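# Cap the marker and leave it on the desk

## Task

Push the cap completely onto the marker until it is seated, and leave the capped marker lying on the desk. Then open the gripper and withdraw the robot. The robot must not topple or finish leaning, or the task fails, and the result must stay put without the robot holding anything in place.

## Robot and tools

ROBOT. A wheeled base with a vertical column, a tilting head and two six-joint arms (left and right), each ending in a two-finger gripper. Folded, as at the start, it measures 0.73 m long, 0.62 m wide and 1.88 m tall; its front lies 0.40 m ahead of the column. The base can only drive straight or spin in place.

FRAMES. Base frame: origin on the floor between the drive wheels, below the column; x forward, y to the left, z up. Results give left_hand and right_hand in this frame: the point where that hand's fingers meet (fingertips extend 8 mm further). The hand's z axis runs along the fingers (quat_wxyz maps (0, 0, 1) onto it) and its y axis along the opening direction. The odometry frame is the base frame as it was when the scene began.

execute_actions. Arguments: "actions", a list holding one action or none (an empty list only reports state and pictures), and "cameras", a list from cam_head_left, cam_head_right, cam_left_wrist, cam_right_wrist, nav_camera, all (omitted, null or ["all"] gives every camera, [] gives none). An action may contain:
- "base" with exactly one key. translate_m: a relative drive from where the base last reported itself, metres, -3 to 3, positive forward. rotate_rad: a relative turn on the spot, radians, -3.2 to 3.2, positive to the left (counter-clockwise from above).
- "joints": a dictionary of absolute targets by joint name, each arm separately. head_tilt_rad -0.61 to 1.308 (0 about level, positive tilts down). For each arm (left_ or right_ prefix): joint1_rad -2.879 to 2.879, joint2_rad 0 to 3.141, joint3_rad 0 to 3.019, joint4_rad -1.692 to 1.57, joint5_rad -1.57 to 1.57 (hand sideways, positive to robot's right), joint6_rad -2.094 to 2.094 (hand roll, positive clockwise viewed from behind), gripper_m 0 to 0.093 (fingertip gap in metres). Tolerances for done: head 0.03, joints 1-6 0.045, 0.14, 0.09, 0.055, 0.03, 0.035, gripper 0.003.
- "speeds": caps for this action only; translate_m 0.05 to 0.8 m/s, rotate_rad 0.1 to 1 rad/s (defaults are the maxima). A base move needing more than 8.667 s is rejected. Speeds do not slow the arms.
All parts start together. Unknown keys or out-of-range numbers reject the whole call. Parts left out may keep pushing toward earlier targets. No action exceeds 15 s. If a result reports a stop, the remaining calls of that reply are skipped.

wait: "seconds" 0 to 10; nothing new commanded; returns state and pictures.
zoom_image: "camera" and "region" [x0, y0, x1, y1] in pixels of that camera's latest full picture, origin top-left, at most 504 by 504.
finished_scene: "scene" (integer); ends the scene for good and reports success. Only call it once the marker is capped, on the desk, released and the robot clear. Replying without any tool call also ends things.

ARM GEOMETRY. With joint1 at -1.57 (left) or 1.57 (right) and joints 5, 6 at 0, the arm works in a forward vertical plane 0.23 m beside the column. Let a = j2 - 0.35, b = 1.05 + j2 - j3, c = b - j4 (c = 1.57 means fingers straight down). Hand point ahead = 0.12 + 0.39 sin a + 0.38 cos b + 0.25 cos c; up = 1.46 + 0.39 cos a - 0.38 sin b - 0.25 sin c. Example: j2, j3, j4 = 0.93, 0.78, 0.14 gives 0.60 m ahead, 1.21 m up. Real hands sit up to about 5 cm lower and nearer the column; trust the reported hand position (1-3 cm accurate). Reach is about 1 m from the shoulder, lowest about 0.47 m up.

GRIPPER. Fingers 7 cm long; outer width exceeds the opening by 1 cm at the tips and 5 cm at the base; housing 10 by 7 cm; the wrist camera sticks out 11 cm on one side. To grasp, command an opening smaller than the object; off_target is then expected. A reported opening staying 0.002 m or more above target means something is held.

RESULTS. base_status and joint_status per motion: done, off_target (resting short, may still push), contact_stop (base wheel stalled; back off 0.05 m before retrying or turning), time_out, not_followed (safety check withheld arm targets, often with a cause: line; back the moved joints off by 0.05 rad or more, or move the other arm), limit_stop_at_motor_heat. on_its_own describes uncommanded behaviour; "held at" is a held target. base_odometry counts wheel turns only. If turned_by_wheels and turned_by_imu disagree by over about 4 % and at least 0.05 rad, the base hit or slipped. base_tilt is in degrees (forward, right). wheel_motors_off = 1 while wheel motors are shut off after about 3 s of hard pushing. motor_effort shows wheel effort in percent, peak in brackets. Motor temperatures are listed per arm; warnings from 85 °C, the arm drops at 100 °C.

CAUTION. Small target changes (under about 0.03 rad, 0.08 for joints 2, 3) may not move a joint. For gentle contact step about 0.05 rad per call from your last target. A blocked arm keeps pushing and heats; relieve it by resending its reported positions. Never let the arms collide or press together. Keep the desk edge from striking the column. Avoid dropping the marker or cap, slamming, or shoving hard; leave the robot level.

CAMERAS. Head cameras look ahead, tilted down by head_tilt_rad. Wrist cameras look along the fingers, offset toward the hand's -x and angled 0.62 rad; closed fingertips appear at picture centre, right is the hand's -y. nav_camera sits low at the base front looking ahead. Calibration data were supplied per camera.

Each tool is called after "Request:" as name([rows], argument=value, ...), one row to a line, values as JSON.

## Session

Request:
execute_actions(actions=[])

Scene clock: 0.00 s.
Motor temperatures (°C, as the motors report them): left_arm=[24 25 25 23 25 26] | right_arm=[23 25 24 22 24 23]
base_odometry: x=+0.000 y=+0.000 heading=+0.000 (m, m, rad; odometry frame)
turned_by_wheels: +0.000 (rad since the last result)
turned_by_imu: +0.000 (rad since the last result)
base_tilt: forward=-0.4 right=+0.7 (deg)
base_status: not commanded
joint_positions: head_tilt_rad=+0.869 left_joint1_rad=-1.571 left_joint2_rad=+0.880 left_joint3_rad=+0.422 left_joint4_rad=-0.923 left_joint5_rad=-0.008 left_joint6_rad=+0.058 left_gripper_m=+0.095 right_joint1_rad=+1.569 right_joint2_rad=+0.891 right_joint3_rad=+0.405 right_joint4_rad=-0.979 right_joint5_rad=-0.048 right_joint6_rad=+0.010 right_gripper_m=+0.095
joint_status: not commanded
wheel_motors_off: 0
motor_effort: left_wheel=+0 right_wheel=+0 (%)
left_hand: x=+0.1586 y=+0.2259 z=+1.2457 quat_wxyz=(+0.416, -0.028, -0.909, +0.008) (m; base frame)
right_hand: x=+0.1391 y=-0.2176 z=+1.2591 quat_wxyz=(+0.454, -0.016, -0.891, -0.019) (m; base frame)
pictures: cam_head_left, cam_head_right, cam_left_wrist, cam_right_wrist, nav_camera
Images, in order (width x height): cam_head_left 896x504, cam_head_right 896x504, cam_left_wrist 896x504, cam_right_wrist 896x504, nav_camera 896x504.

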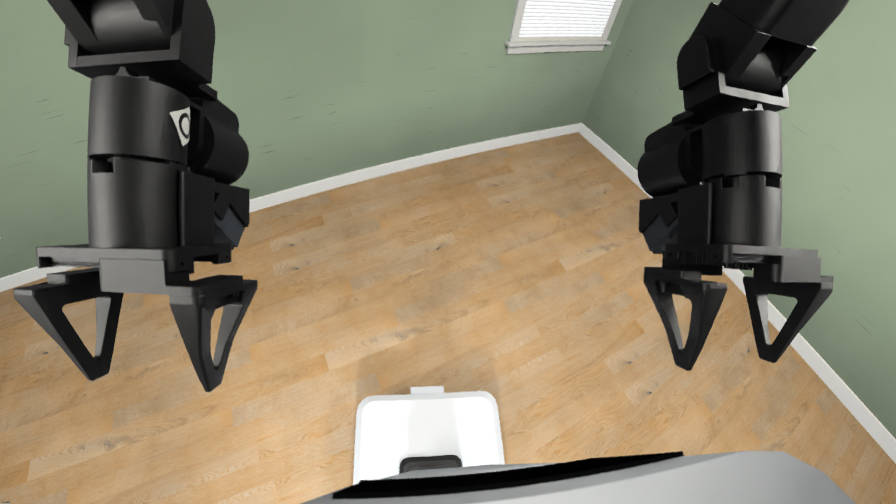

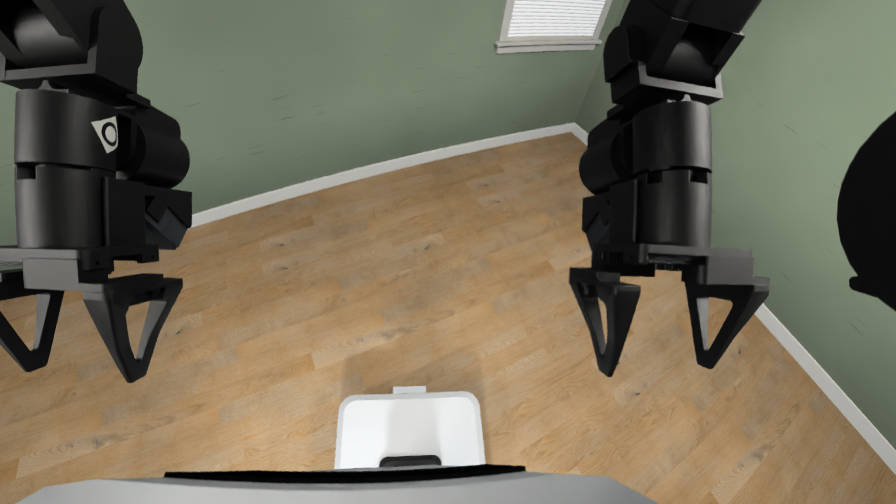

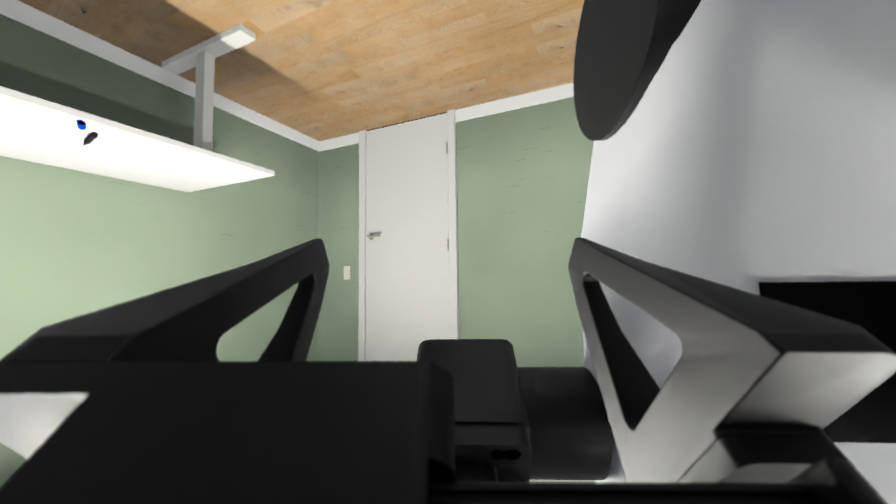

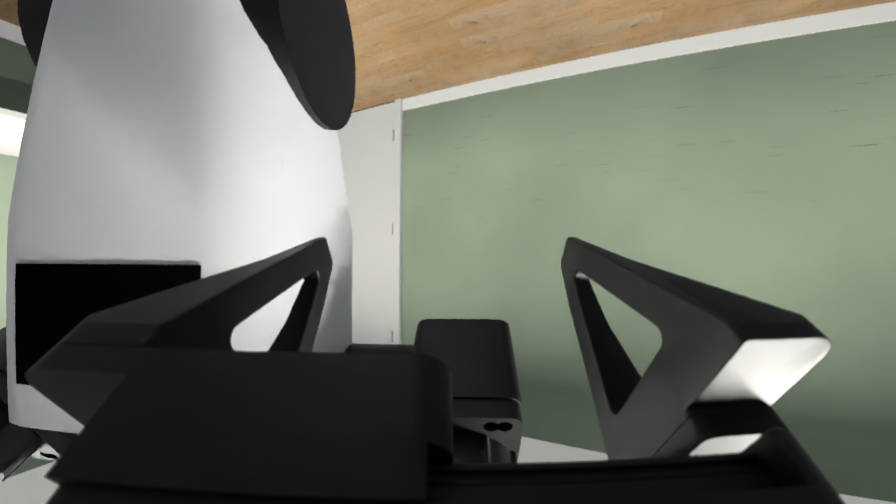

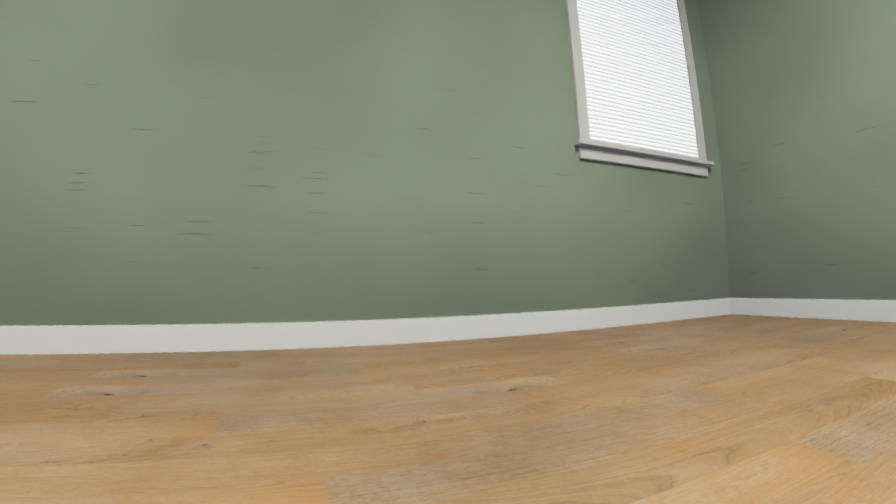

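Request:
execute_actions([
  {"base":{"rotate_rad":2.0},"joints":{"head_tilt_rad":0.6}},
], cameras=["cam_head_left","nav_camera"])

Scene clock: 7.47 s.
Motor temperatures (°C, as the motors report them): left_arm=[24 25 25 23 25 26] | right_arm=[23 25 24 22 24 23]
base_odometry: x=+0.000 y=+0.000 heading=+1.999 (m, m, rad; odometry frame)
turned_by_wheels: +1.999 (rad since the last result)
turned_by_imu: +2.012 (rad since the last result)
base_tilt: forward=-0.5 right=+0.5 (deg)
base_status: done
joint_positions: head_tilt_rad=+0.617 left_joint1_rad=-1.571 left_joint2_rad=+0.880 left_joint3_rad=+0.422 left_joint4_rad=-0.923 left_joint5_rad=-0.008 left_joint6_rad=+0.058 left_gripper_m=+0.095 right_joint1_rad=+1.569 right_joint2_rad=+0.891 right_joint3_rad=+0.405 right_joint4_rad=-0.979 right_joint5_rad=-0.048 right_joint6_rad=+0.010 right_gripper_m=+0.095
joint_status: all done
wheel_motors_off: 0
motor_effort: left_wheel=-1(32) right_wheel=+1(36) (%)
left_hand: x=+0.1586 y=+0.2259 z=+1.2457 quat_wxyz=(+0.416, -0.028, -0.909, +0.008) (m; base frame)
right_hand: x=+0.1391 y=-0.2176 z=+1.2591 quat_wxyz=(+0.454, -0.016, -0.891, -0.019) (m; base frame)
pictures: cam_head_left, nav_camera
camera_calibration (this result's frames):
cam_head_left: T_world_to_cam=[[-0.0684666, -0.996628, 0.0452112, -0.0186015], [-0.644244, 0.00956574, -0.76476, 1.21224], [0.761749, -0.0814876, -0.642727, 0.871605], [0, 0, 0, 1]] pos_world=[0.115758, 0.0408903, 1.48812]
Images, in order (width x height): cam_head_left 896x504, nav_camera 896x504.

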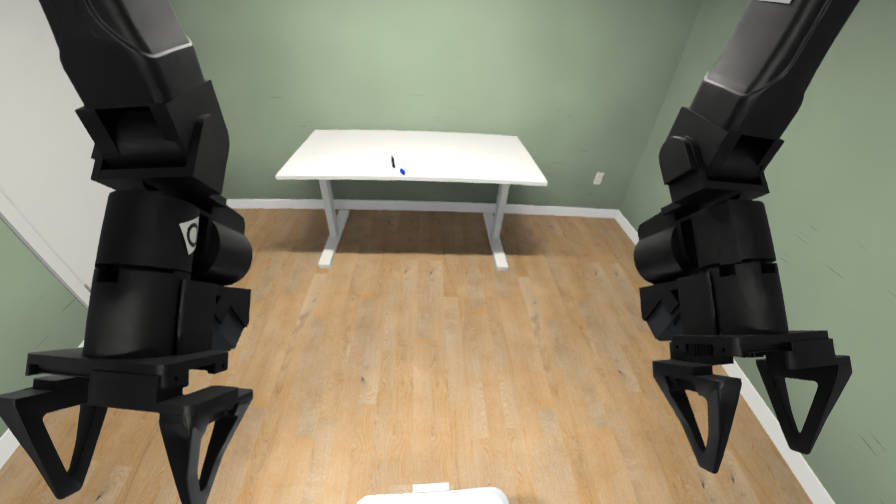

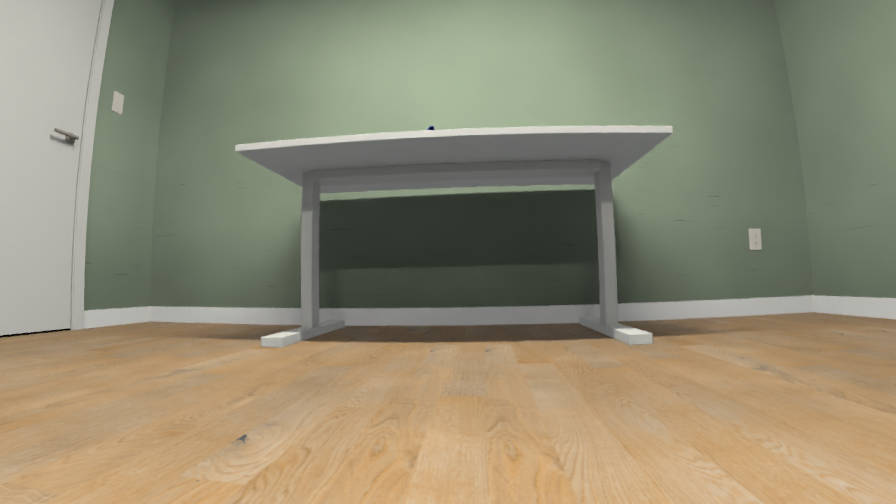

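Request:
execute_actions([
  {"base":{"translate_m":1.3},"joints":{"head_tilt_rad":1.05}},
], cameras=["cam_head_left","cam_head_right"])

Request:
zoom_image(camera="cam_head_left", region=[300,150,500,290])

Request:
zoom_image(camera="cam_head_right", region=[270,150,470,290])

Scene clock: 18.07 s.
Motor temperatures (°C, as the motors report them): left_arm=[24 25 25 24 25 26] | right_arm=[23 25 24 22 24 23]
base_odometry: x=-0.541 y=+1.182 heading=+2.000 (m, m, rad; odometry frame)
turned_by_wheels: +0.001 (rad since the last result)
turned_by_imu: +0.000 (rad since the last result)
base_tilt: forward=-0.4 right=+0.6 (deg)
base_status: done
joint_positions: head_tilt_rad=+1.050 left_joint1_rad=-1.571 left_joint2_rad=+0.880 left_joint3_rad=+0.423 left_joint4_rad=-0.923 left_joint5_rad=-0.008 left_joint6_rad=+0.058 left_gripper_m=+0.095 right_joint1_rad=+1.569 right_joint2_rad=+0.891 right_joint3_rad=+0.405 right_joint4_rad=-0.979 right_joint5_rad=-0.048 right_joint6_rad=+0.010 right_gripper_m=+0.095
joint_status: all done
wheel_motors_off: 0
motor_effort: left_wheel=+0(44) right_wheel=+0(53) (%)
left_hand: x=+0.1593 y=+0.2259 z=+1.2455 quat_wxyz=(+0.415, -0.028, -0.909, +0.008) (m; base frame)
right_hand: x=+0.1393 y=-0.2176 z=+1.2591 quat_wxyz=(+0.454, -0.016, -0.891, -0.019) (m; base frame)
pictures: cam_head_left, cam_head_right
camera_calibration (this result's frames):
cam_head_left: T_world_to_cam=[[-0.0432005, -0.996628, 0.0697527, -0.0576588], [-0.905538, 0.00956574, -0.424158, 0.700774], [0.422061, -0.0814876, -0.902898, 1.28925], [0, 0, 0, 1]] pos_world=[0.0879432, 0.0408903, 1.46533]
cam_head_right: T_world_to_cam=[[-0.0619839, -0.992745, 0.103034, -0.173421], [-0.903186, 0.0118587, -0.429085, 0.704432], [0.42475, -0.119655, -0.897369, 1.28108], [0, 0, 0, 1]] pos_world=[0.0813451, -0.0272277, 1.46973]
Images, in order (width x height): cam_head_left 896x504, cam_head_right 896x504.

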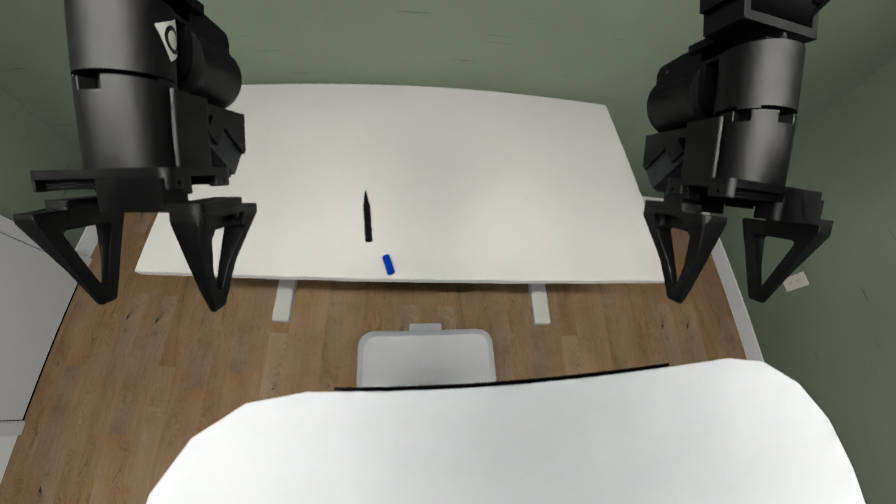

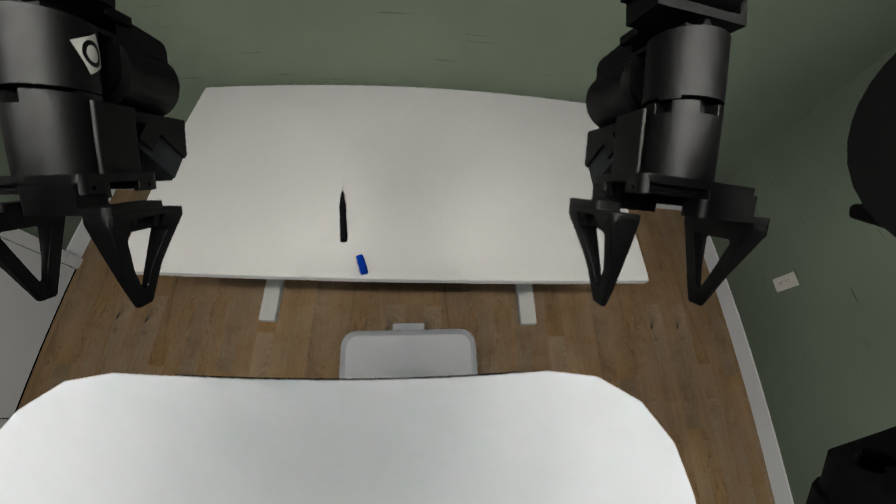

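Region (300, 150, 500, 290) of cam_head_left's 896x504 image, scaled by 2.520, with more detail than that image has; it fills the top 353 rows of this view, and the rest is white.

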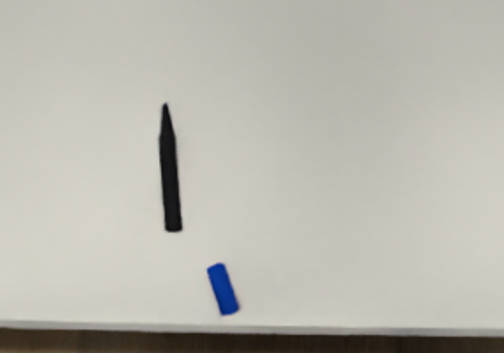

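Region (270, 150, 470, 290) of cam_head_right's 896x504 image, scaled by 2.520, with more detail than that image has; it fills the top 353 rows of this view, and the rest is white.

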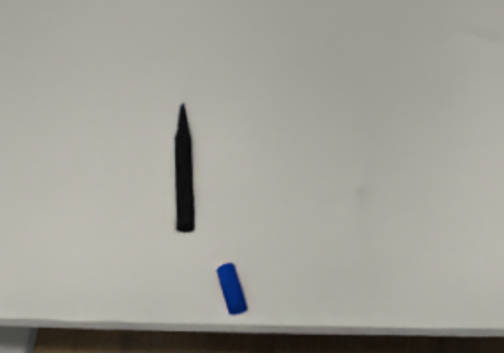

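Request:
execute_actions([
  {"joints":{"left_joint2_rad":1.75,"left_joint3_rad":1.12,"left_joint4_rad":0.14,"left_joint5_rad":0,"left_joint6_rad":0}},
], cameras=["cam_head_left","cam_left_wrist"])

Scene clock: 48.87 s.
Motor temperatures (°C, as the motors report them): left_arm=[24 25 25 24 25 26] | right_arm=[23 26 24 22 24 23]
base_odometry: x=-0.541 y=+1.182 heading=+2.000 (m, m, rad; odometry frame)
turned_by_wheels: +0.000 (rad since the last result)
turned_by_imu: +0.001 (rad since the last result)
base_tilt: forward=-0.2 right=+0.6 (deg)
base_status: not commanded
joint_positions: head_tilt_rad=+1.050 left_joint1_rad=-1.571 left_joint2_rad=+1.756 left_joint3_rad=+1.119 left_joint4_rad=+0.127 left_joint5_rad=-0.002 left_joint6_rad=+0.011 left_gripper_m=+0.095 right_joint1_rad=+1.569 right_joint2_rad=+0.891 right_joint3_rad=+0.405 right_joint4_rad=-0.979 right_joint5_rad=-0.048 right_joint6_rad=+0.010 right_gripper_m=+0.095
joint_status: all done
wheel_motors_off: 0
motor_effort: left_wheel=+1(1) right_wheel=-2(2) (%)
left_hand: x=+0.4637 y=+0.2245 z=+0.8924 quat_wxyz=(-0.007, -0.006, -1.000, -0.001) (m; base frame)
right_hand: x=+0.1393 y=-0.2176 z=+1.2591 quat_wxyz=(+0.454, -0.016, -0.891, -0.019) (m; base frame)
pictures: cam_head_left, cam_left_wrist
camera_calibration (this result's frames):
cam_head_left: T_world_to_cam=[[-0.0432005, -0.996628, 0.0697527, -0.0576588], [-0.905538, 0.00956574, -0.424158, 0.700774], [0.422061, -0.0814876, -0.902898, 1.28925], [0, 0, 0, 1]] pos_world=[0.0879432, 0.0408903, 1.46533]
cam_left_wrist: T_world_to_cam=[[-0.00937497, -0.999956, 0.000809147, 0.227194], [-0.814551, 0.00810608, 0.580035, -0.140828], [-0.580016, 0.00477872, -0.814591, 1.11527], [0, 0, 0, 1]] pos_world=[0.534293, 0.222996, 0.989991]
Images, in order (width x height): cam_head_left 896x504, cam_left_wrist 896x504.

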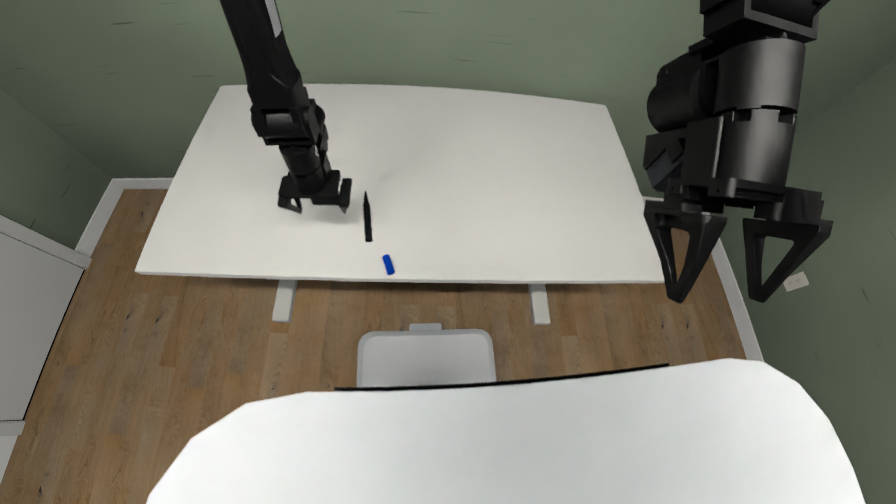

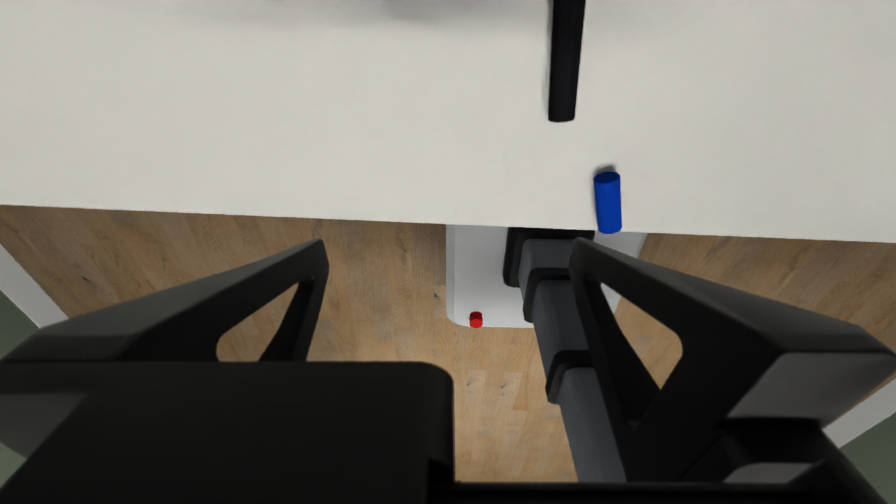

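Request:
zoom_image(camera="cam_left_wrist", region=[540,100,680,250])

Region (540, 100, 680, 250) of cam_left_wrist's 896x504 image, scaled by 3.360, with more detail than that image has; it fills the left 470 columns of this view, and the rest is white.

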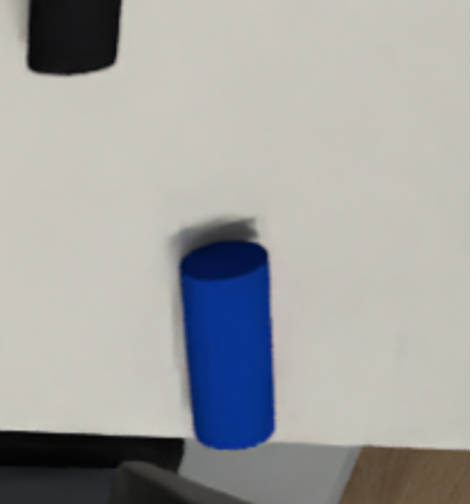

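Request:
execute_actions([
  {"base":{"rotate_rad":-0.14},"joints":{"left_joint2_rad":2.05,"left_joint3_rad":1.79,"left_joint4_rad":-0.58,"left_joint6_rad":-0.18,"left_gripper_m":0.07}},
], cameras=["cam_head_left","cam_left_wrist"])

Scene clock: 72.60 s.
Motor temperatures (°C, as the motors report them): left_arm=[24 26 25 24 25 26] | right_arm=[23 26 24 22 24 23]
base_odometry: x=-0.541 y=+1.183 heading=+1.862 (m, m, rad; odometry frame)
turned_by_wheels: -0.138 (rad since the last result)
turned_by_imu: -0.137 (rad since the last result)
base_tilt: forward=-0.4 right=+0.8 (deg)
base_status: done
joint_positions: head_tilt_rad=+1.050 left_joint1_rad=-1.573 left_joint2_rad=+2.045 left_joint3_rad=+1.793 left_joint4_rad=-0.566 left_joint5_rad=-0.002 left_joint6_rad=-0.168 left_gripper_m=+0.070 right_joint1_rad=+1.569 right_joint2_rad=+0.891 right_joint3_rad=+0.405 right_joint4_rad=-0.979 right_joint5_rad=-0.048 right_joint6_rad=+0.010 right_gripper_m=+0.095
joint_status: all done
wheel_motors_off: 0
motor_effort: left_wheel=+0(34) right_wheel=-1(42) (%)
left_hand: x=+0.5363 y=+0.2234 z=+0.8038 quat_wxyz=(+0.146, +0.082, -0.986, -0.012) (m; base frame)
right_hand: x=+0.1393 y=-0.2176 z=+1.2591 quat_wxyz=(+0.454, -0.016, -0.891, -0.019) (m; base frame)
pictures: cam_head_left, cam_left_wrist
camera_calibration (this result's frames):
cam_head_left: T_world_to_cam=[[-0.0432005, -0.996628, 0.0697527, -0.0576588], [-0.905538, 0.00956574, -0.424158, 0.700775], [0.422061, -0.0814876, -0.902898, 1.28925], [0, 0, 0, 1]] pos_world=[0.0879432, 0.0408903, 1.46533]
cam_left_wrist: T_world_to_cam=[[0.16084, -0.98589, -0.0463866, 0.170342], [-0.589328, -0.133633, 0.796765, -0.293644], [-0.791721, -0.100815, -0.602506, 1.0519], [0, 0, 0, 1]] pos_world=[0.632365, 0.234746, 0.875645]
Images, in order (width x height): cam_head_left 896x504, cam_left_wrist 896x504.

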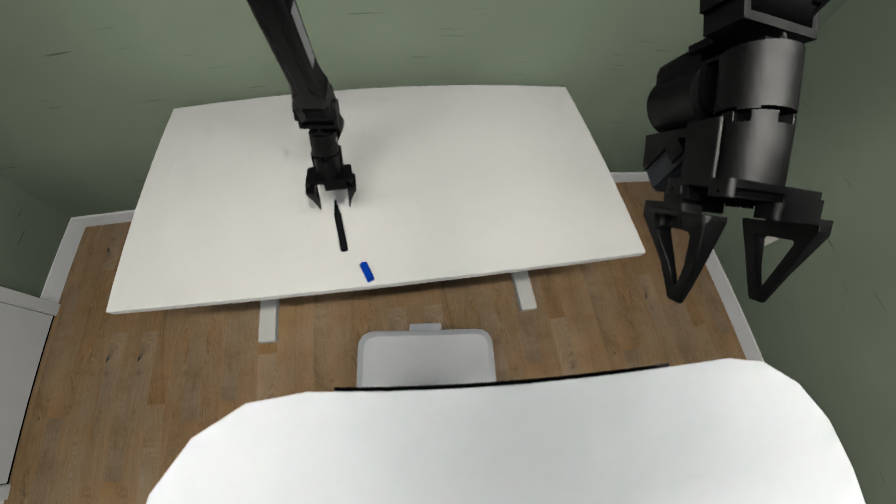

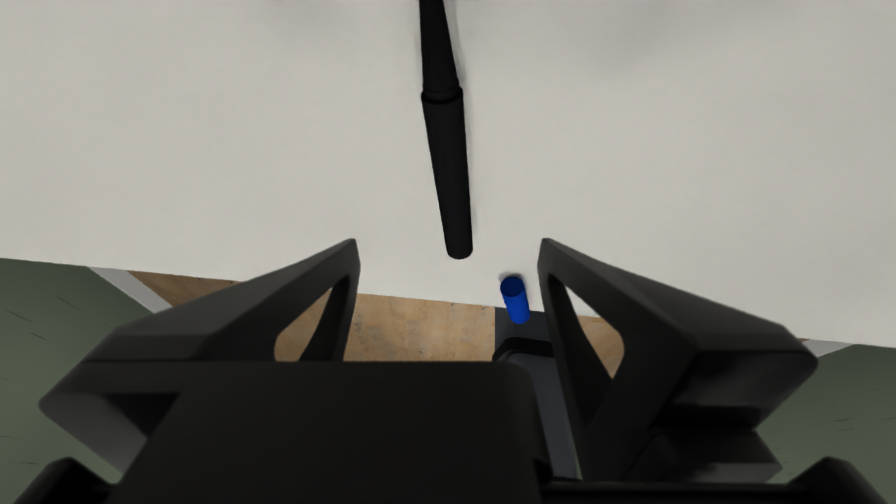

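Request:
execute_actions([
  {"joints":{"left_joint2_rad":2.18,"left_joint3_rad":1.87,"left_joint4_rad":-0.54,"left_joint6_rad":-0.25}},
], cameras=["cam_head_left","cam_left_wrist"])

Scene clock: 80.90 s.
Motor temperatures (°C, as the motors report them): left_arm=[24 27 25 23 25 26] | right_arm=[23 26 24 22 24 23]
base_odometry: x=-0.541 y=+1.183 heading=+1.862 (m, m, rad; odometry frame)
turned_by_wheels: +0.000 (rad since the last result)
turned_by_imu: +0.001 (rad since the last result)
base_tilt: forward=-0.3 right=+0.6 (deg)
base_status: not commanded
joint_positions: head_tilt_rad=+1.050 left_joint1_rad=-1.573 left_joint2_rad=+2.183 left_joint3_rad=+1.864 left_joint4_rad=-0.546 left_joint5_rad=-0.002 left_joint6_rad=-0.237 left_gripper_m=+0.070 right_joint1_rad=+1.569 right_joint2_rad=+0.891 right_joint3_rad=+0.405 right_joint4_rad=-0.979 right_joint5_rad=-0.048 right_joint6_rad=+0.010 right_gripper_m=+0.095
joint_status: all done
wheel_motors_off: 0
motor_effort: left_wheel=+1(1) right_wheel=-2(2) (%)
left_hand: x=+0.4908 y=+0.2233 z=+0.7495 quat_wxyz=(+0.168, +0.116, -0.979, -0.020) (m; base frame)
right_hand: x=+0.1393 y=-0.2176 z=+1.2591 quat_wxyz=(+0.454, -0.016, -0.891, -0.019) (m; base frame)
pictures: cam_head_left, cam_left_wrist
camera_calibration (this result's frames):
cam_head_left: T_world_to_cam=[[-0.0432005, -0.996628, 0.0697527, -0.0576588], [-0.905538, 0.00956574, -0.424158, 0.700774], [0.422061, -0.0814876, -0.902898, 1.28925], [0, 0, 0, 1]] pos_world=[0.0879432, 0.0408903, 1.46533]
cam_left_wrist: T_world_to_cam=[[0.222593, -0.971916, -0.0763637, 0.164125], [-0.542053, -0.188488, 0.818933, -0.304687], [-0.810327, -0.140896, -0.568787, 0.975959], [0, 0, 0, 1]] pos_world=[0.589156, 0.239594, 0.817163]
Images, in order (width x height): cam_head_left 896x504, cam_left_wrist 896x504.

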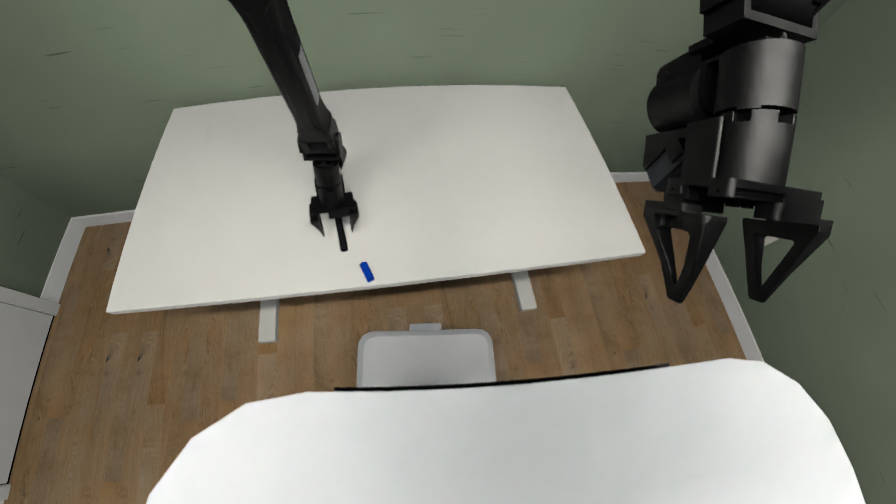

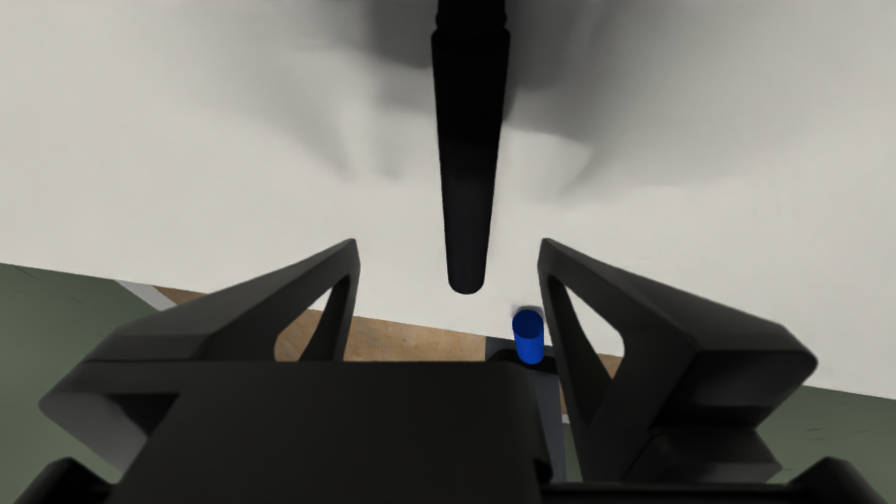

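Request:
execute_actions([
  {"joints":{"left_joint2_rad":2.24,"left_joint3_rad":1.955}},
], cameras=["cam_left_wrist"])

Scene clock: 90.03 s.
Motor temperatures (°C, as the motors report them): left_arm=[24 27 26 23 25 26] | right_arm=[23 26 24 22 24 23]
base_odometry: x=-0.541 y=+1.183 heading=+1.862 (m, m, rad; odometry frame)
turned_by_wheels: +0.000 (rad since the last result)
turned_by_imu: +0.001 (rad since the last result)
base_tilt: forward=-0.5 right=+0.6 (deg)
base_status: not commanded
joint_positions: head_tilt_rad=+1.050 left_joint1_rad=-1.573 left_joint2_rad=+2.222 left_joint3_rad=+1.947 left_joint4_rad=-0.546 left_joint5_rad=-0.002 left_joint6_rad=-0.237 left_gripper_m=+0.070 right_joint1_rad=+1.569 right_joint2_rad=+0.891 right_joint3_rad=+0.405 right_joint4_rad=-0.979 right_joint5_rad=-0.048 right_joint6_rad=+0.010 right_gripper_m=+0.095
joint_status: all done
wheel_motors_off: 0
motor_effort: left_wheel=+1(1) right_wheel=-2(2) (%)
left_hand: x=+0.5126 y=+0.2233 z=+0.7352 quat_wxyz=(+0.147, +0.116, -0.982, -0.018) (m; base frame)
right_hand: x=+0.1393 y=-0.2176 z=+1.2591 quat_wxyz=(+0.454, -0.016, -0.891, -0.019) (m; base frame)
pictures: cam_left_wrist
camera_calibration (this result's frames):
cam_left_wrist: T_world_to_cam=[[0.225742, -0.971904, -0.0666612, 0.149391], [-0.576828, -0.188494, 0.794821, -0.245634], [-0.785054, -0.140972, -0.603172, 0.997843], [0, 0, 0, 1]] pos_world=[0.607949, 0.239561, 0.807065]
Images, in order (width x height): cam_left_wrist 896x504.

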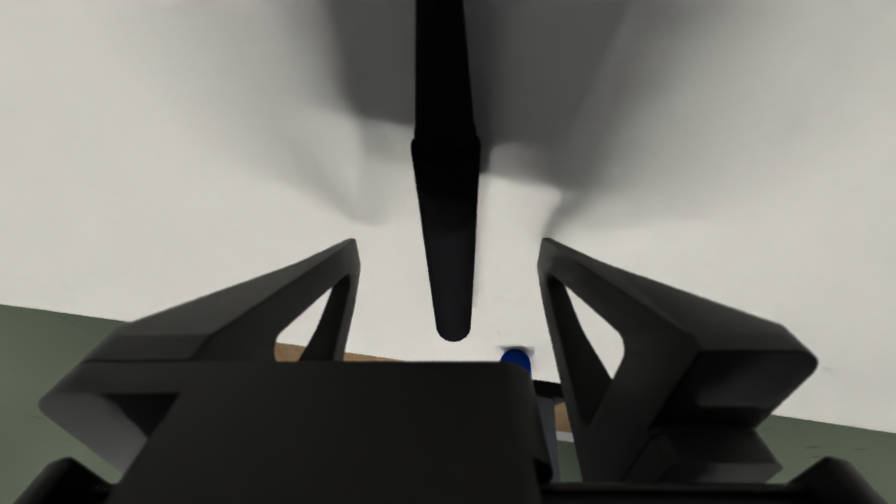

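Request:
execute_actions([
  {"joints":{"left_joint2_rad":2.27}},
], cameras=["cam_left_wrist"])

Request:
execute_actions([
  {"joints":{"left_gripper_m":0.0}},
], cameras=["cam_left_wrist"])

Scene clock: 97.37 s.
Motor temperatures (°C, as the motors report them): left_arm=[24 27 26 23 25 26] | right_arm=[23 26 24 22 24 23]
base_odometry: x=-0.541 y=+1.183 heading=+1.862 (m, m, rad; odometry frame)
turned_by_wheels: +0.000 (rad since the last result)
turned_by_imu: +0.001 (rad since the last result)
base_tilt: forward=-0.3 right=+0.7 (deg)
base_status: not commanded
joint_positions: head_tilt_rad=+1.050 left_joint1_rad=-1.573 left_joint2_rad=+2.234 left_joint3_rad=+1.950 left_joint4_rad=-0.546 left_joint5_rad=+0.002 left_joint6_rad=-0.237 left_gripper_m=+0.070 right_joint1_rad=+1.569 right_joint2_rad=+0.891 right_joint3_rad=+0.405 right_joint4_rad=-0.979 right_joint5_rad=-0.048 right_joint6_rad=+0.010 right_gripper_m=+0.095
joint_status: all done
wheel_motors_off: 0
motor_effort: left_wheel=+2(2) right_wheel=-2(2) (%)
left_hand: x=+0.5057 y=+0.2227 z=+0.7307 quat_wxyz=(+0.152, +0.117, -0.981, -0.016) (m; base frame)
right_hand: x=+0.1393 y=-0.2176 z=+1.2591 quat_wxyz=(+0.454, -0.016, -0.891, -0.019) (m; base frame)
pictures: cam_left_wrist
camera_calibration (this result's frames):
cam_left_wrist: T_world_to_cam=[[0.226114, -0.971893, -0.0655527, 0.149082], [-0.569332, -0.186462, 0.800683, -0.254696], [-0.790401, -0.143725, -0.595491, 0.987301], [0, 0, 0, 1]] pos_world=[0.601648, 0.2393, 0.801632]
Images, in order (width x height): cam_left_wrist 896x504.

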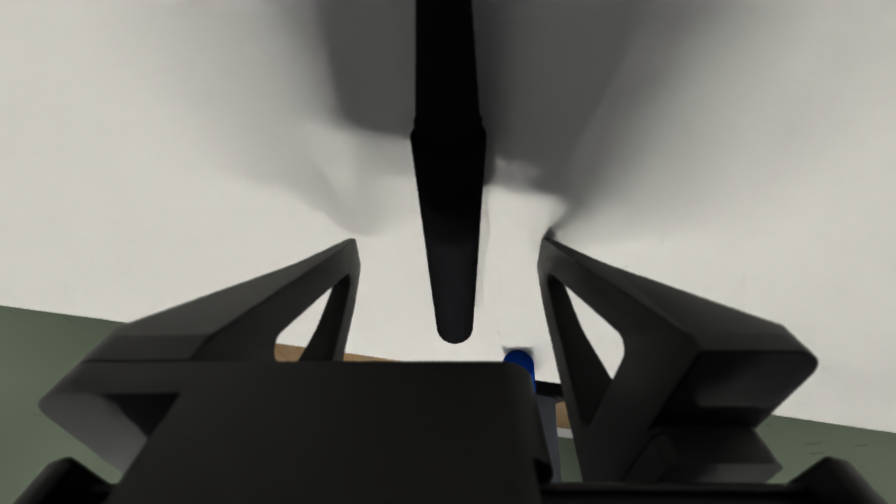

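Scene clock: 98.03 s.
Motor temperatures (°C, as the motors report them): left_arm=[24 27 26 23 25 26] | right_arm=[23 26 24 22 24 23]
base_odometry: x=-0.541 y=+1.183 heading=+1.862 (m, m, rad; odometry frame)
turned_by_wheels: +0.000 (rad since the last result)
turned_by_imu: +0.000 (rad since the last result)
base_tilt: forward=-0.4 right=+0.7 (deg)
base_status: not commanded
joint_positions: head_tilt_rad=+1.050 left_joint1_rad=-1.573 left_joint2_rad=+2.240 left_joint3_rad=+1.950 left_joint4_rad=-0.546 left_joint5_rad=+0.003 left_joint6_rad=-0.238 left_gripper_m=+0.017 right_joint1_rad=+1.569 right_joint2_rad=+0.891 right_joint3_rad=+0.405 right_joint4_rad=-0.979 right_joint5_rad=-0.048 right_joint6_rad=+0.010 right_gripper_m=+0.095
joint_status: left_gripper_m off_target (ended at +0.017, target +0.000)
wheel_motors_off: 0
motor_effort: left_wheel=+2(2) right_wheel=-2(2) (%)
left_hand: x=+0.5013 y=+0.2219 z=+0.7284 quat_wxyz=(+0.155, +0.117, -0.981, -0.016) (m; base frame)
right_hand: x=+0.1393 y=-0.2176 z=+1.2591 quat_wxyz=(+0.454, -0.016, -0.891, -0.019) (m; base frame)
pictures: cam_left_wrist
camera_calibration (this result's frames):
cam_left_wrist: T_world_to_cam=[[0.226024, -0.971927, -0.065351, 0.149025], [-0.564371, -0.185336, 0.804447, -0.261004], [-0.793976, -0.144943, -0.590418, 0.980664], [0, 0, 0, 1]] pos_world=[0.597637, 0.238608, 0.798704]
Images, in order (width x height): cam_left_wrist 896x504.

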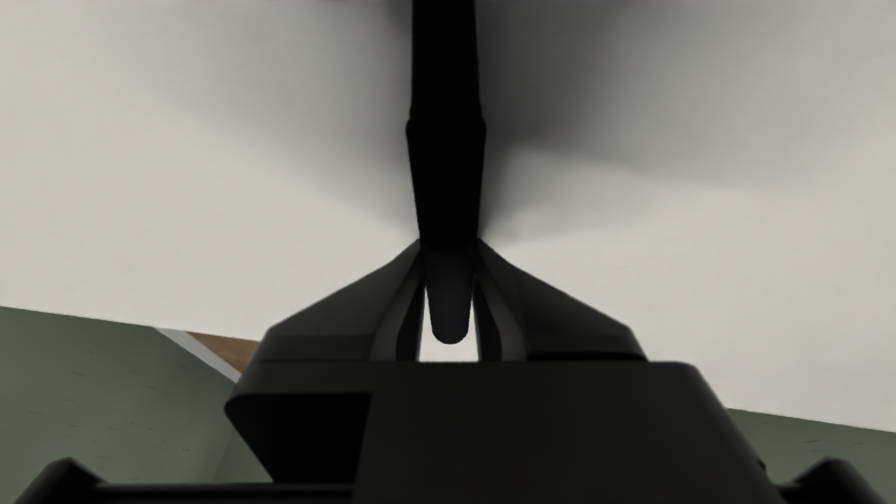

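Request:
execute_actions([
  {"joints":{"left_joint2_rad":2.05,"left_joint3_rad":1.85}},
], cameras=[])

Request:
execute_actions([
  {"joints":{"left_joint4_rad":1.2,"left_joint6_rad":0}},
], cameras=[])

Request:
execute_actions([
  {"joints":{"left_joint2_rad":2.45,"left_joint3_rad":1.97,"left_joint4_rad":1.22}},
], cameras=["cam_left_wrist","cam_head_right"])

Scene clock: 109.77 s.
Motor temperatures (°C, as the motors report them): left_arm=[24 27 26 23 25 26] | right_arm=[23 26 24 22 24 23]
base_odometry: x=-0.541 y=+1.183 heading=+1.862 (m, m, rad; odometry frame)
turned_by_wheels: +0.000 (rad since the last result)
turned_by_imu: +0.001 (rad since the last result)
base_tilt: forward=-0.4 right=+0.6 (deg)
base_status: not commanded
joint_positions: head_tilt_rad=+1.050 left_joint1_rad=-1.573 left_joint2_rad=+2.031 left_joint3_rad=+1.851 left_joint4_rad=-0.546 left_joint5_rad=+0.003 left_joint6_rad=-0.238 left_gripper_m=+0.017 right_joint1_rad=+1.569 right_joint2_rad=+0.891 right_joint3_rad=+0.405 right_joint4_rad=-0.979 right_joint5_rad=-0.048 right_joint6_rad=+0.010 right_gripper_m=+0.095
joint_status: all done
wheel_motors_off: 0
motor_effort: left_wheel=+2(2) right_wheel=-2(3) (%)
left_hand: x=+0.5855 y=+0.2219 z=+0.8120 quat_wxyz=(+0.100, +0.117, -0.988, -0.009) (m; base frame)
right_hand: x=+0.1393 y=-0.2176 z=+1.2591 quat_wxyz=(+0.454, -0.016, -0.891, -0.019) (m; base frame)
pictures: none
No camera images: the call's "cameras" was empty. Leave "cameras" out to get every camera's image.

Scene clock: 111.57 s.
Motor temperatures (°C, as the motors report them): left_arm=[24 27 26 23 25 26] | right_arm=[23 26 24 22 24 23]
base_odometry: x=-0.541 y=+1.183 heading=+1.862 (m, m, rad; odometry frame)
turned_by_wheels: +0.000 (rad since the last result)
turned_by_imu: +0.001 (rad since the last result)
base_tilt: forward=-0.4 right=+0.8 (deg)
base_status: not commanded
joint_positions: head_tilt_rad=+1.050 left_joint1_rad=-1.573 left_joint2_rad=+2.031 left_joint3_rad=+1.850 left_joint4_rad=+1.179 left_joint5_rad=+0.003 left_joint6_rad=-0.012 left_gripper_m=+0.017 right_joint1_rad=+1.569 right_joint2_rad=+0.891 right_joint3_rad=+0.405 right_joint4_rad=-0.979 right_joint5_rad=-0.048 right_joint6_rad=+0.010 right_gripper_m=+0.095
joint_status: all done
wheel_motors_off: 0
motor_effort: left_wheel=+2(2) right_wheel=-2(2) (%)
left_hand: x=+0.8800 y=+0.2221 z=+1.0400 quat_wxyz=(-0.689, +0.004, -0.725, +0.006) (m; base frame)
right_hand: x=+0.1393 y=-0.2176 z=+1.2591 quat_wxyz=(+0.454, -0.016, -0.891, -0.019) (m; base frame)
pictures: none
No camera images: the call's "cameras" was empty. Leave "cameras" out to get every camera's image.

Scene clock: 112.97 s.
Motor temperatures (°C, as the motors report them): left_arm=[24 27 26 24 25 26] | right_arm=[23 26 24 22 24 23]
base_odometry: x=-0.541 y=+1.183 heading=+1.862 (m, m, rad; odometry frame)
turned_by_wheels: +0.000 (rad since the last result)
turned_by_imu: +0.001 (rad since the last result)
base_tilt: forward=-0.5 right=+0.8 (deg)
base_status: not commanded
joint_positions: head_tilt_rad=+1.050 left_joint1_rad=-1.573 left_joint2_rad=+2.464 left_joint3_rad=+1.959 left_joint4_rad=+1.234 left_joint5_rad=+0.003 left_joint6_rad=-0.011 left_gripper_m=+0.017 right_joint1_rad=+1.569 right_joint2_rad=+0.891 right_joint3_rad=+0.405 right_joint4_rad=-0.979 right_joint5_rad=-0.048 right_joint6_rad=+0.010 right_gripper_m=+0.095
joint_status: all done
wheel_motors_off: 0
motor_effort: left_wheel=+5(13) right_wheel=-3(6) (%)
left_hand: x=+0.6934 y=+0.2218 z=+0.7972 quat_wxyz=(-0.586, +0.004, -0.810, +0.006) (m; base frame)
right_hand: x=+0.1391 y=-0.2176 z=+1.2591 quat_wxyz=(+0.454, -0.016, -0.891, -0.019) (m; base frame)
pictures: cam_head_right, cam_left_wrist
camera_calibration (this result's frames):
cam_head_right: T_world_to_cam=[[-0.0619839, -0.992745, 0.103034, -0.173421], [-0.903186, 0.0118587, -0.429085, 0.704432], [0.42475, -0.119655, -0.897369, 1.28108], [0, 0, 0, 1]] pos_world=[0.0813451, -0.0272277, 1.46973]
cam_left_wrist: T_world_to_cam=[[-0.00224954, -0.999864, 0.0163177, 0.209443], [-0.813508, -0.00765982, -0.581503, 1.03032], [0.581549, -0.0145827, -0.813381, 0.368894], [0, 0, 0, 1]] pos_world=[0.624113, 0.222686, 0.895766]
Images, in order (width x height): cam_head_right 896x504, cam_left_wrist 896x504.

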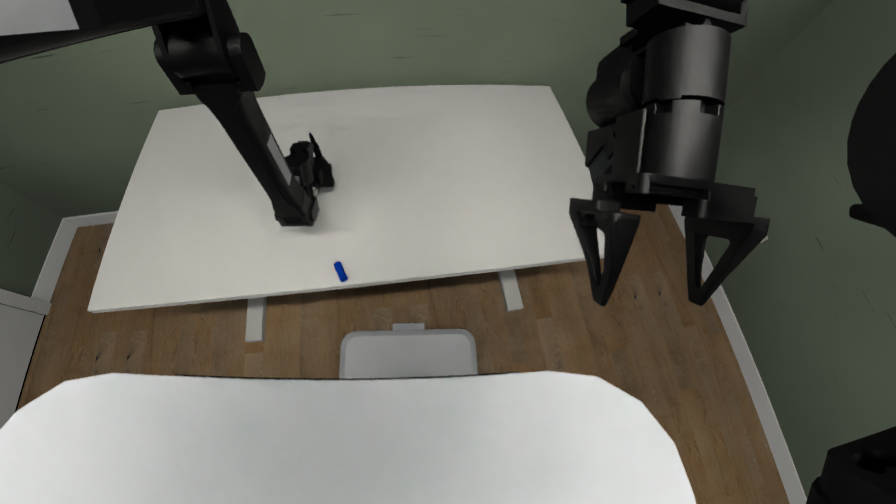

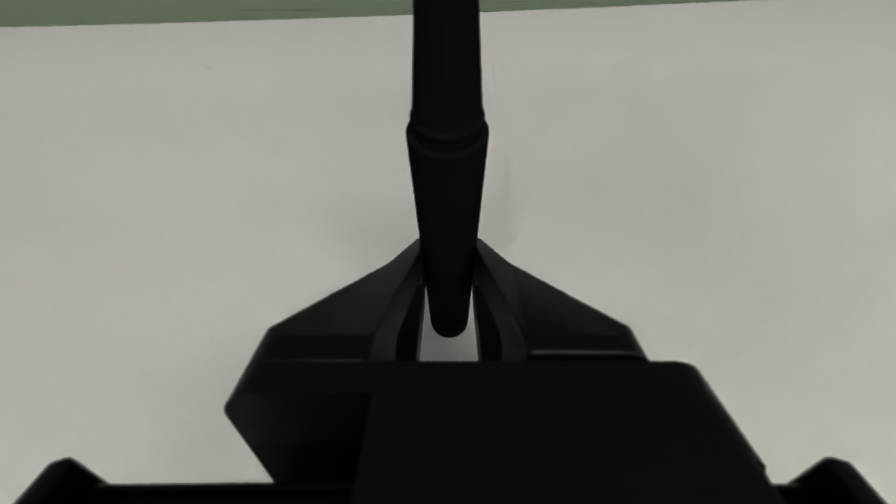

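Request:
execute_actions([
  {"joints":{"left_joint2_rad":2.505,"left_joint3_rad":2.02,"left_joint4_rad":1.21}},
], cameras=["cam_left_wrist"])

Scene clock: 119.33 s.
Motor temperatures (°C, as the motors report them): left_arm=[24 27 26 24 25 26] | right_arm=[23 26 24 22 24 23]
base_odometry: x=-0.541 y=+1.183 heading=+1.862 (m, m, rad; odometry frame)
turned_by_wheels: +0.000 (rad since the last result)
turned_by_imu: +0.001 (rad since the last result)
base_tilt: forward=-0.4 right=+0.7 (deg)
base_status: not commanded
joint_positions: head_tilt_rad=+1.050 left_joint1_rad=-1.573 left_joint2_rad=+2.484 left_joint3_rad=+2.010 left_joint4_rad=+1.223 left_joint5_rad=+0.003 left_joint6_rad=-0.011 left_gripper_m=+0.017 right_joint1_rad=+1.569 right_joint2_rad=+0.891 right_joint3_rad=+0.405 right_joint4_rad=-0.979 right_joint5_rad=-0.048 right_joint6_rad=+0.010 right_gripper_m=+0.095
joint_status: all done
wheel_motors_off: 0
motor_effort: left_wheel=+5(5) right_wheel=-3(3) (%)
left_hand: x=+0.7026 y=+0.2218 z=+0.7957 quat_wxyz=(-0.594, +0.004, -0.804, +0.006) (m; base frame)
right_hand: x=+0.1391 y=-0.2176 z=+1.2591 quat_wxyz=(+0.454, -0.016, -0.891, -0.019) (m; base frame)
pictures: cam_left_wrist
camera_calibration (this result's frames):
cam_left_wrist: T_world_to_cam=[[-0.00252351, -0.999864, 0.0162963, 0.209683], [-0.802042, -0.00770954, -0.597218, 1.04139], [0.597263, -0.0145774, -0.801913, 0.342138], [0, 0, 0, 1]] pos_world=[0.631423, 0.22267, 0.892886]
Images, in order (width x height): cam_left_wrist 896x504.

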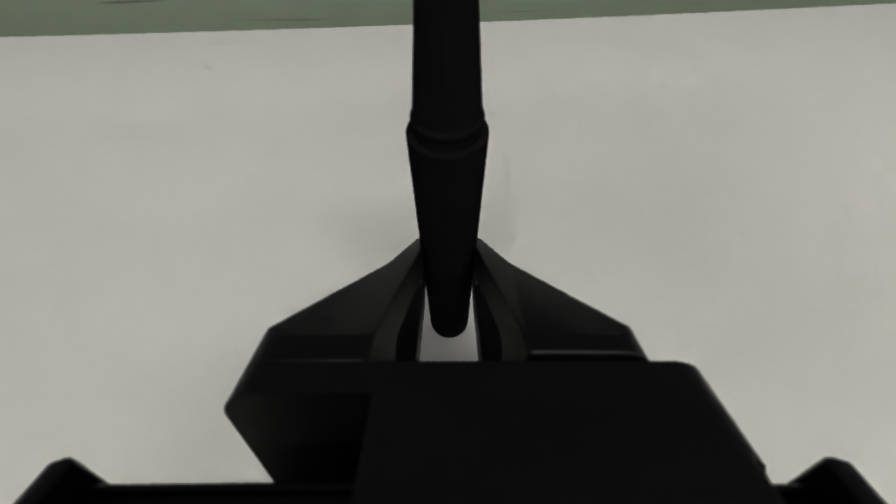

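Request:
execute_actions([
  {"joints":{"left_gripper_m":0.025}},
], cameras=["cam_left_wrist"])

Scene clock: 123.70 s.
Motor temperatures (°C, as the motors report them): left_arm=[24 27 26 24 25 26] | right_arm=[23 26 24 22 24 23]
base_odometry: x=-0.541 y=+1.183 heading=+1.862 (m, m, rad; odometry frame)
turned_by_wheels: +0.000 (rad since the last result)
turned_by_imu: +0.001 (rad since the last result)
base_tilt: forward=-0.4 right=+0.7 (deg)
base_status: not commanded
joint_positions: head_tilt_rad=+1.050 left_joint1_rad=-1.573 left_joint2_rad=+2.484 left_joint3_rad=+2.010 left_joint4_rad=+1.223 left_joint5_rad=+0.003 left_joint6_rad=-0.011 left_gripper_m=+0.025 right_joint1_rad=+1.569 right_joint2_rad=+0.891 right_joint3_rad=+0.405 right_joint4_rad=-0.979 right_joint5_rad=-0.048 right_joint6_rad=+0.010 right_gripper_m=+0.095
joint_status: all done
wheel_motors_off: 0
motor_effort: left_wheel=+5(5) right_wheel=-3(3) (%)
left_hand: x=+0.7026 y=+0.2218 z=+0.7957 quat_wxyz=(-0.594, +0.004, -0.804, +0.006) (m; base frame)
right_hand: x=+0.1391 y=-0.2176 z=+1.2591 quat_wxyz=(+0.454, -0.016, -0.891, -0.019) (m; base frame)
pictures: cam_left_wrist
camera_calibration (this result's frames):
cam_left_wrist: T_world_to_cam=[[-0.00252351, -0.999864, 0.0162963, 0.209683], [-0.802042, -0.00770954, -0.597218, 1.04139], [0.597263, -0.0145774, -0.801913, 0.342138], [0, 0, 0, 1]] pos_world=[0.631423, 0.22267, 0.892886]
Images, in order (width x height): cam_left_wrist 896x504.

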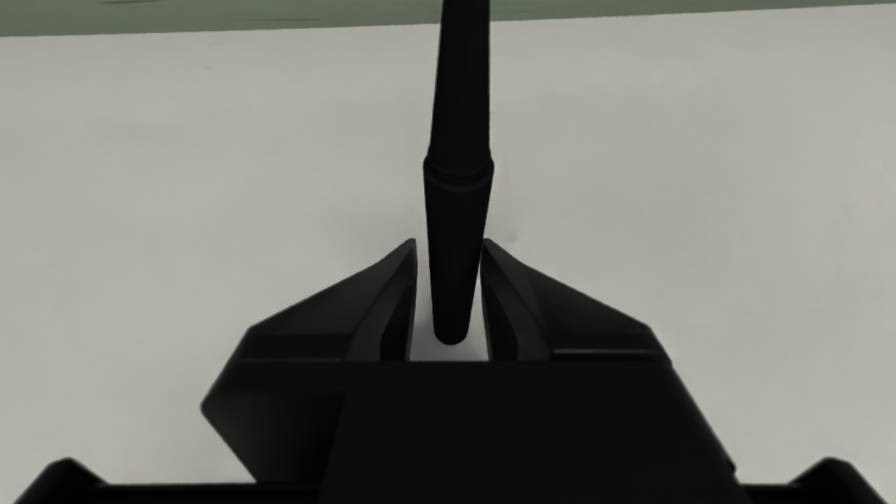

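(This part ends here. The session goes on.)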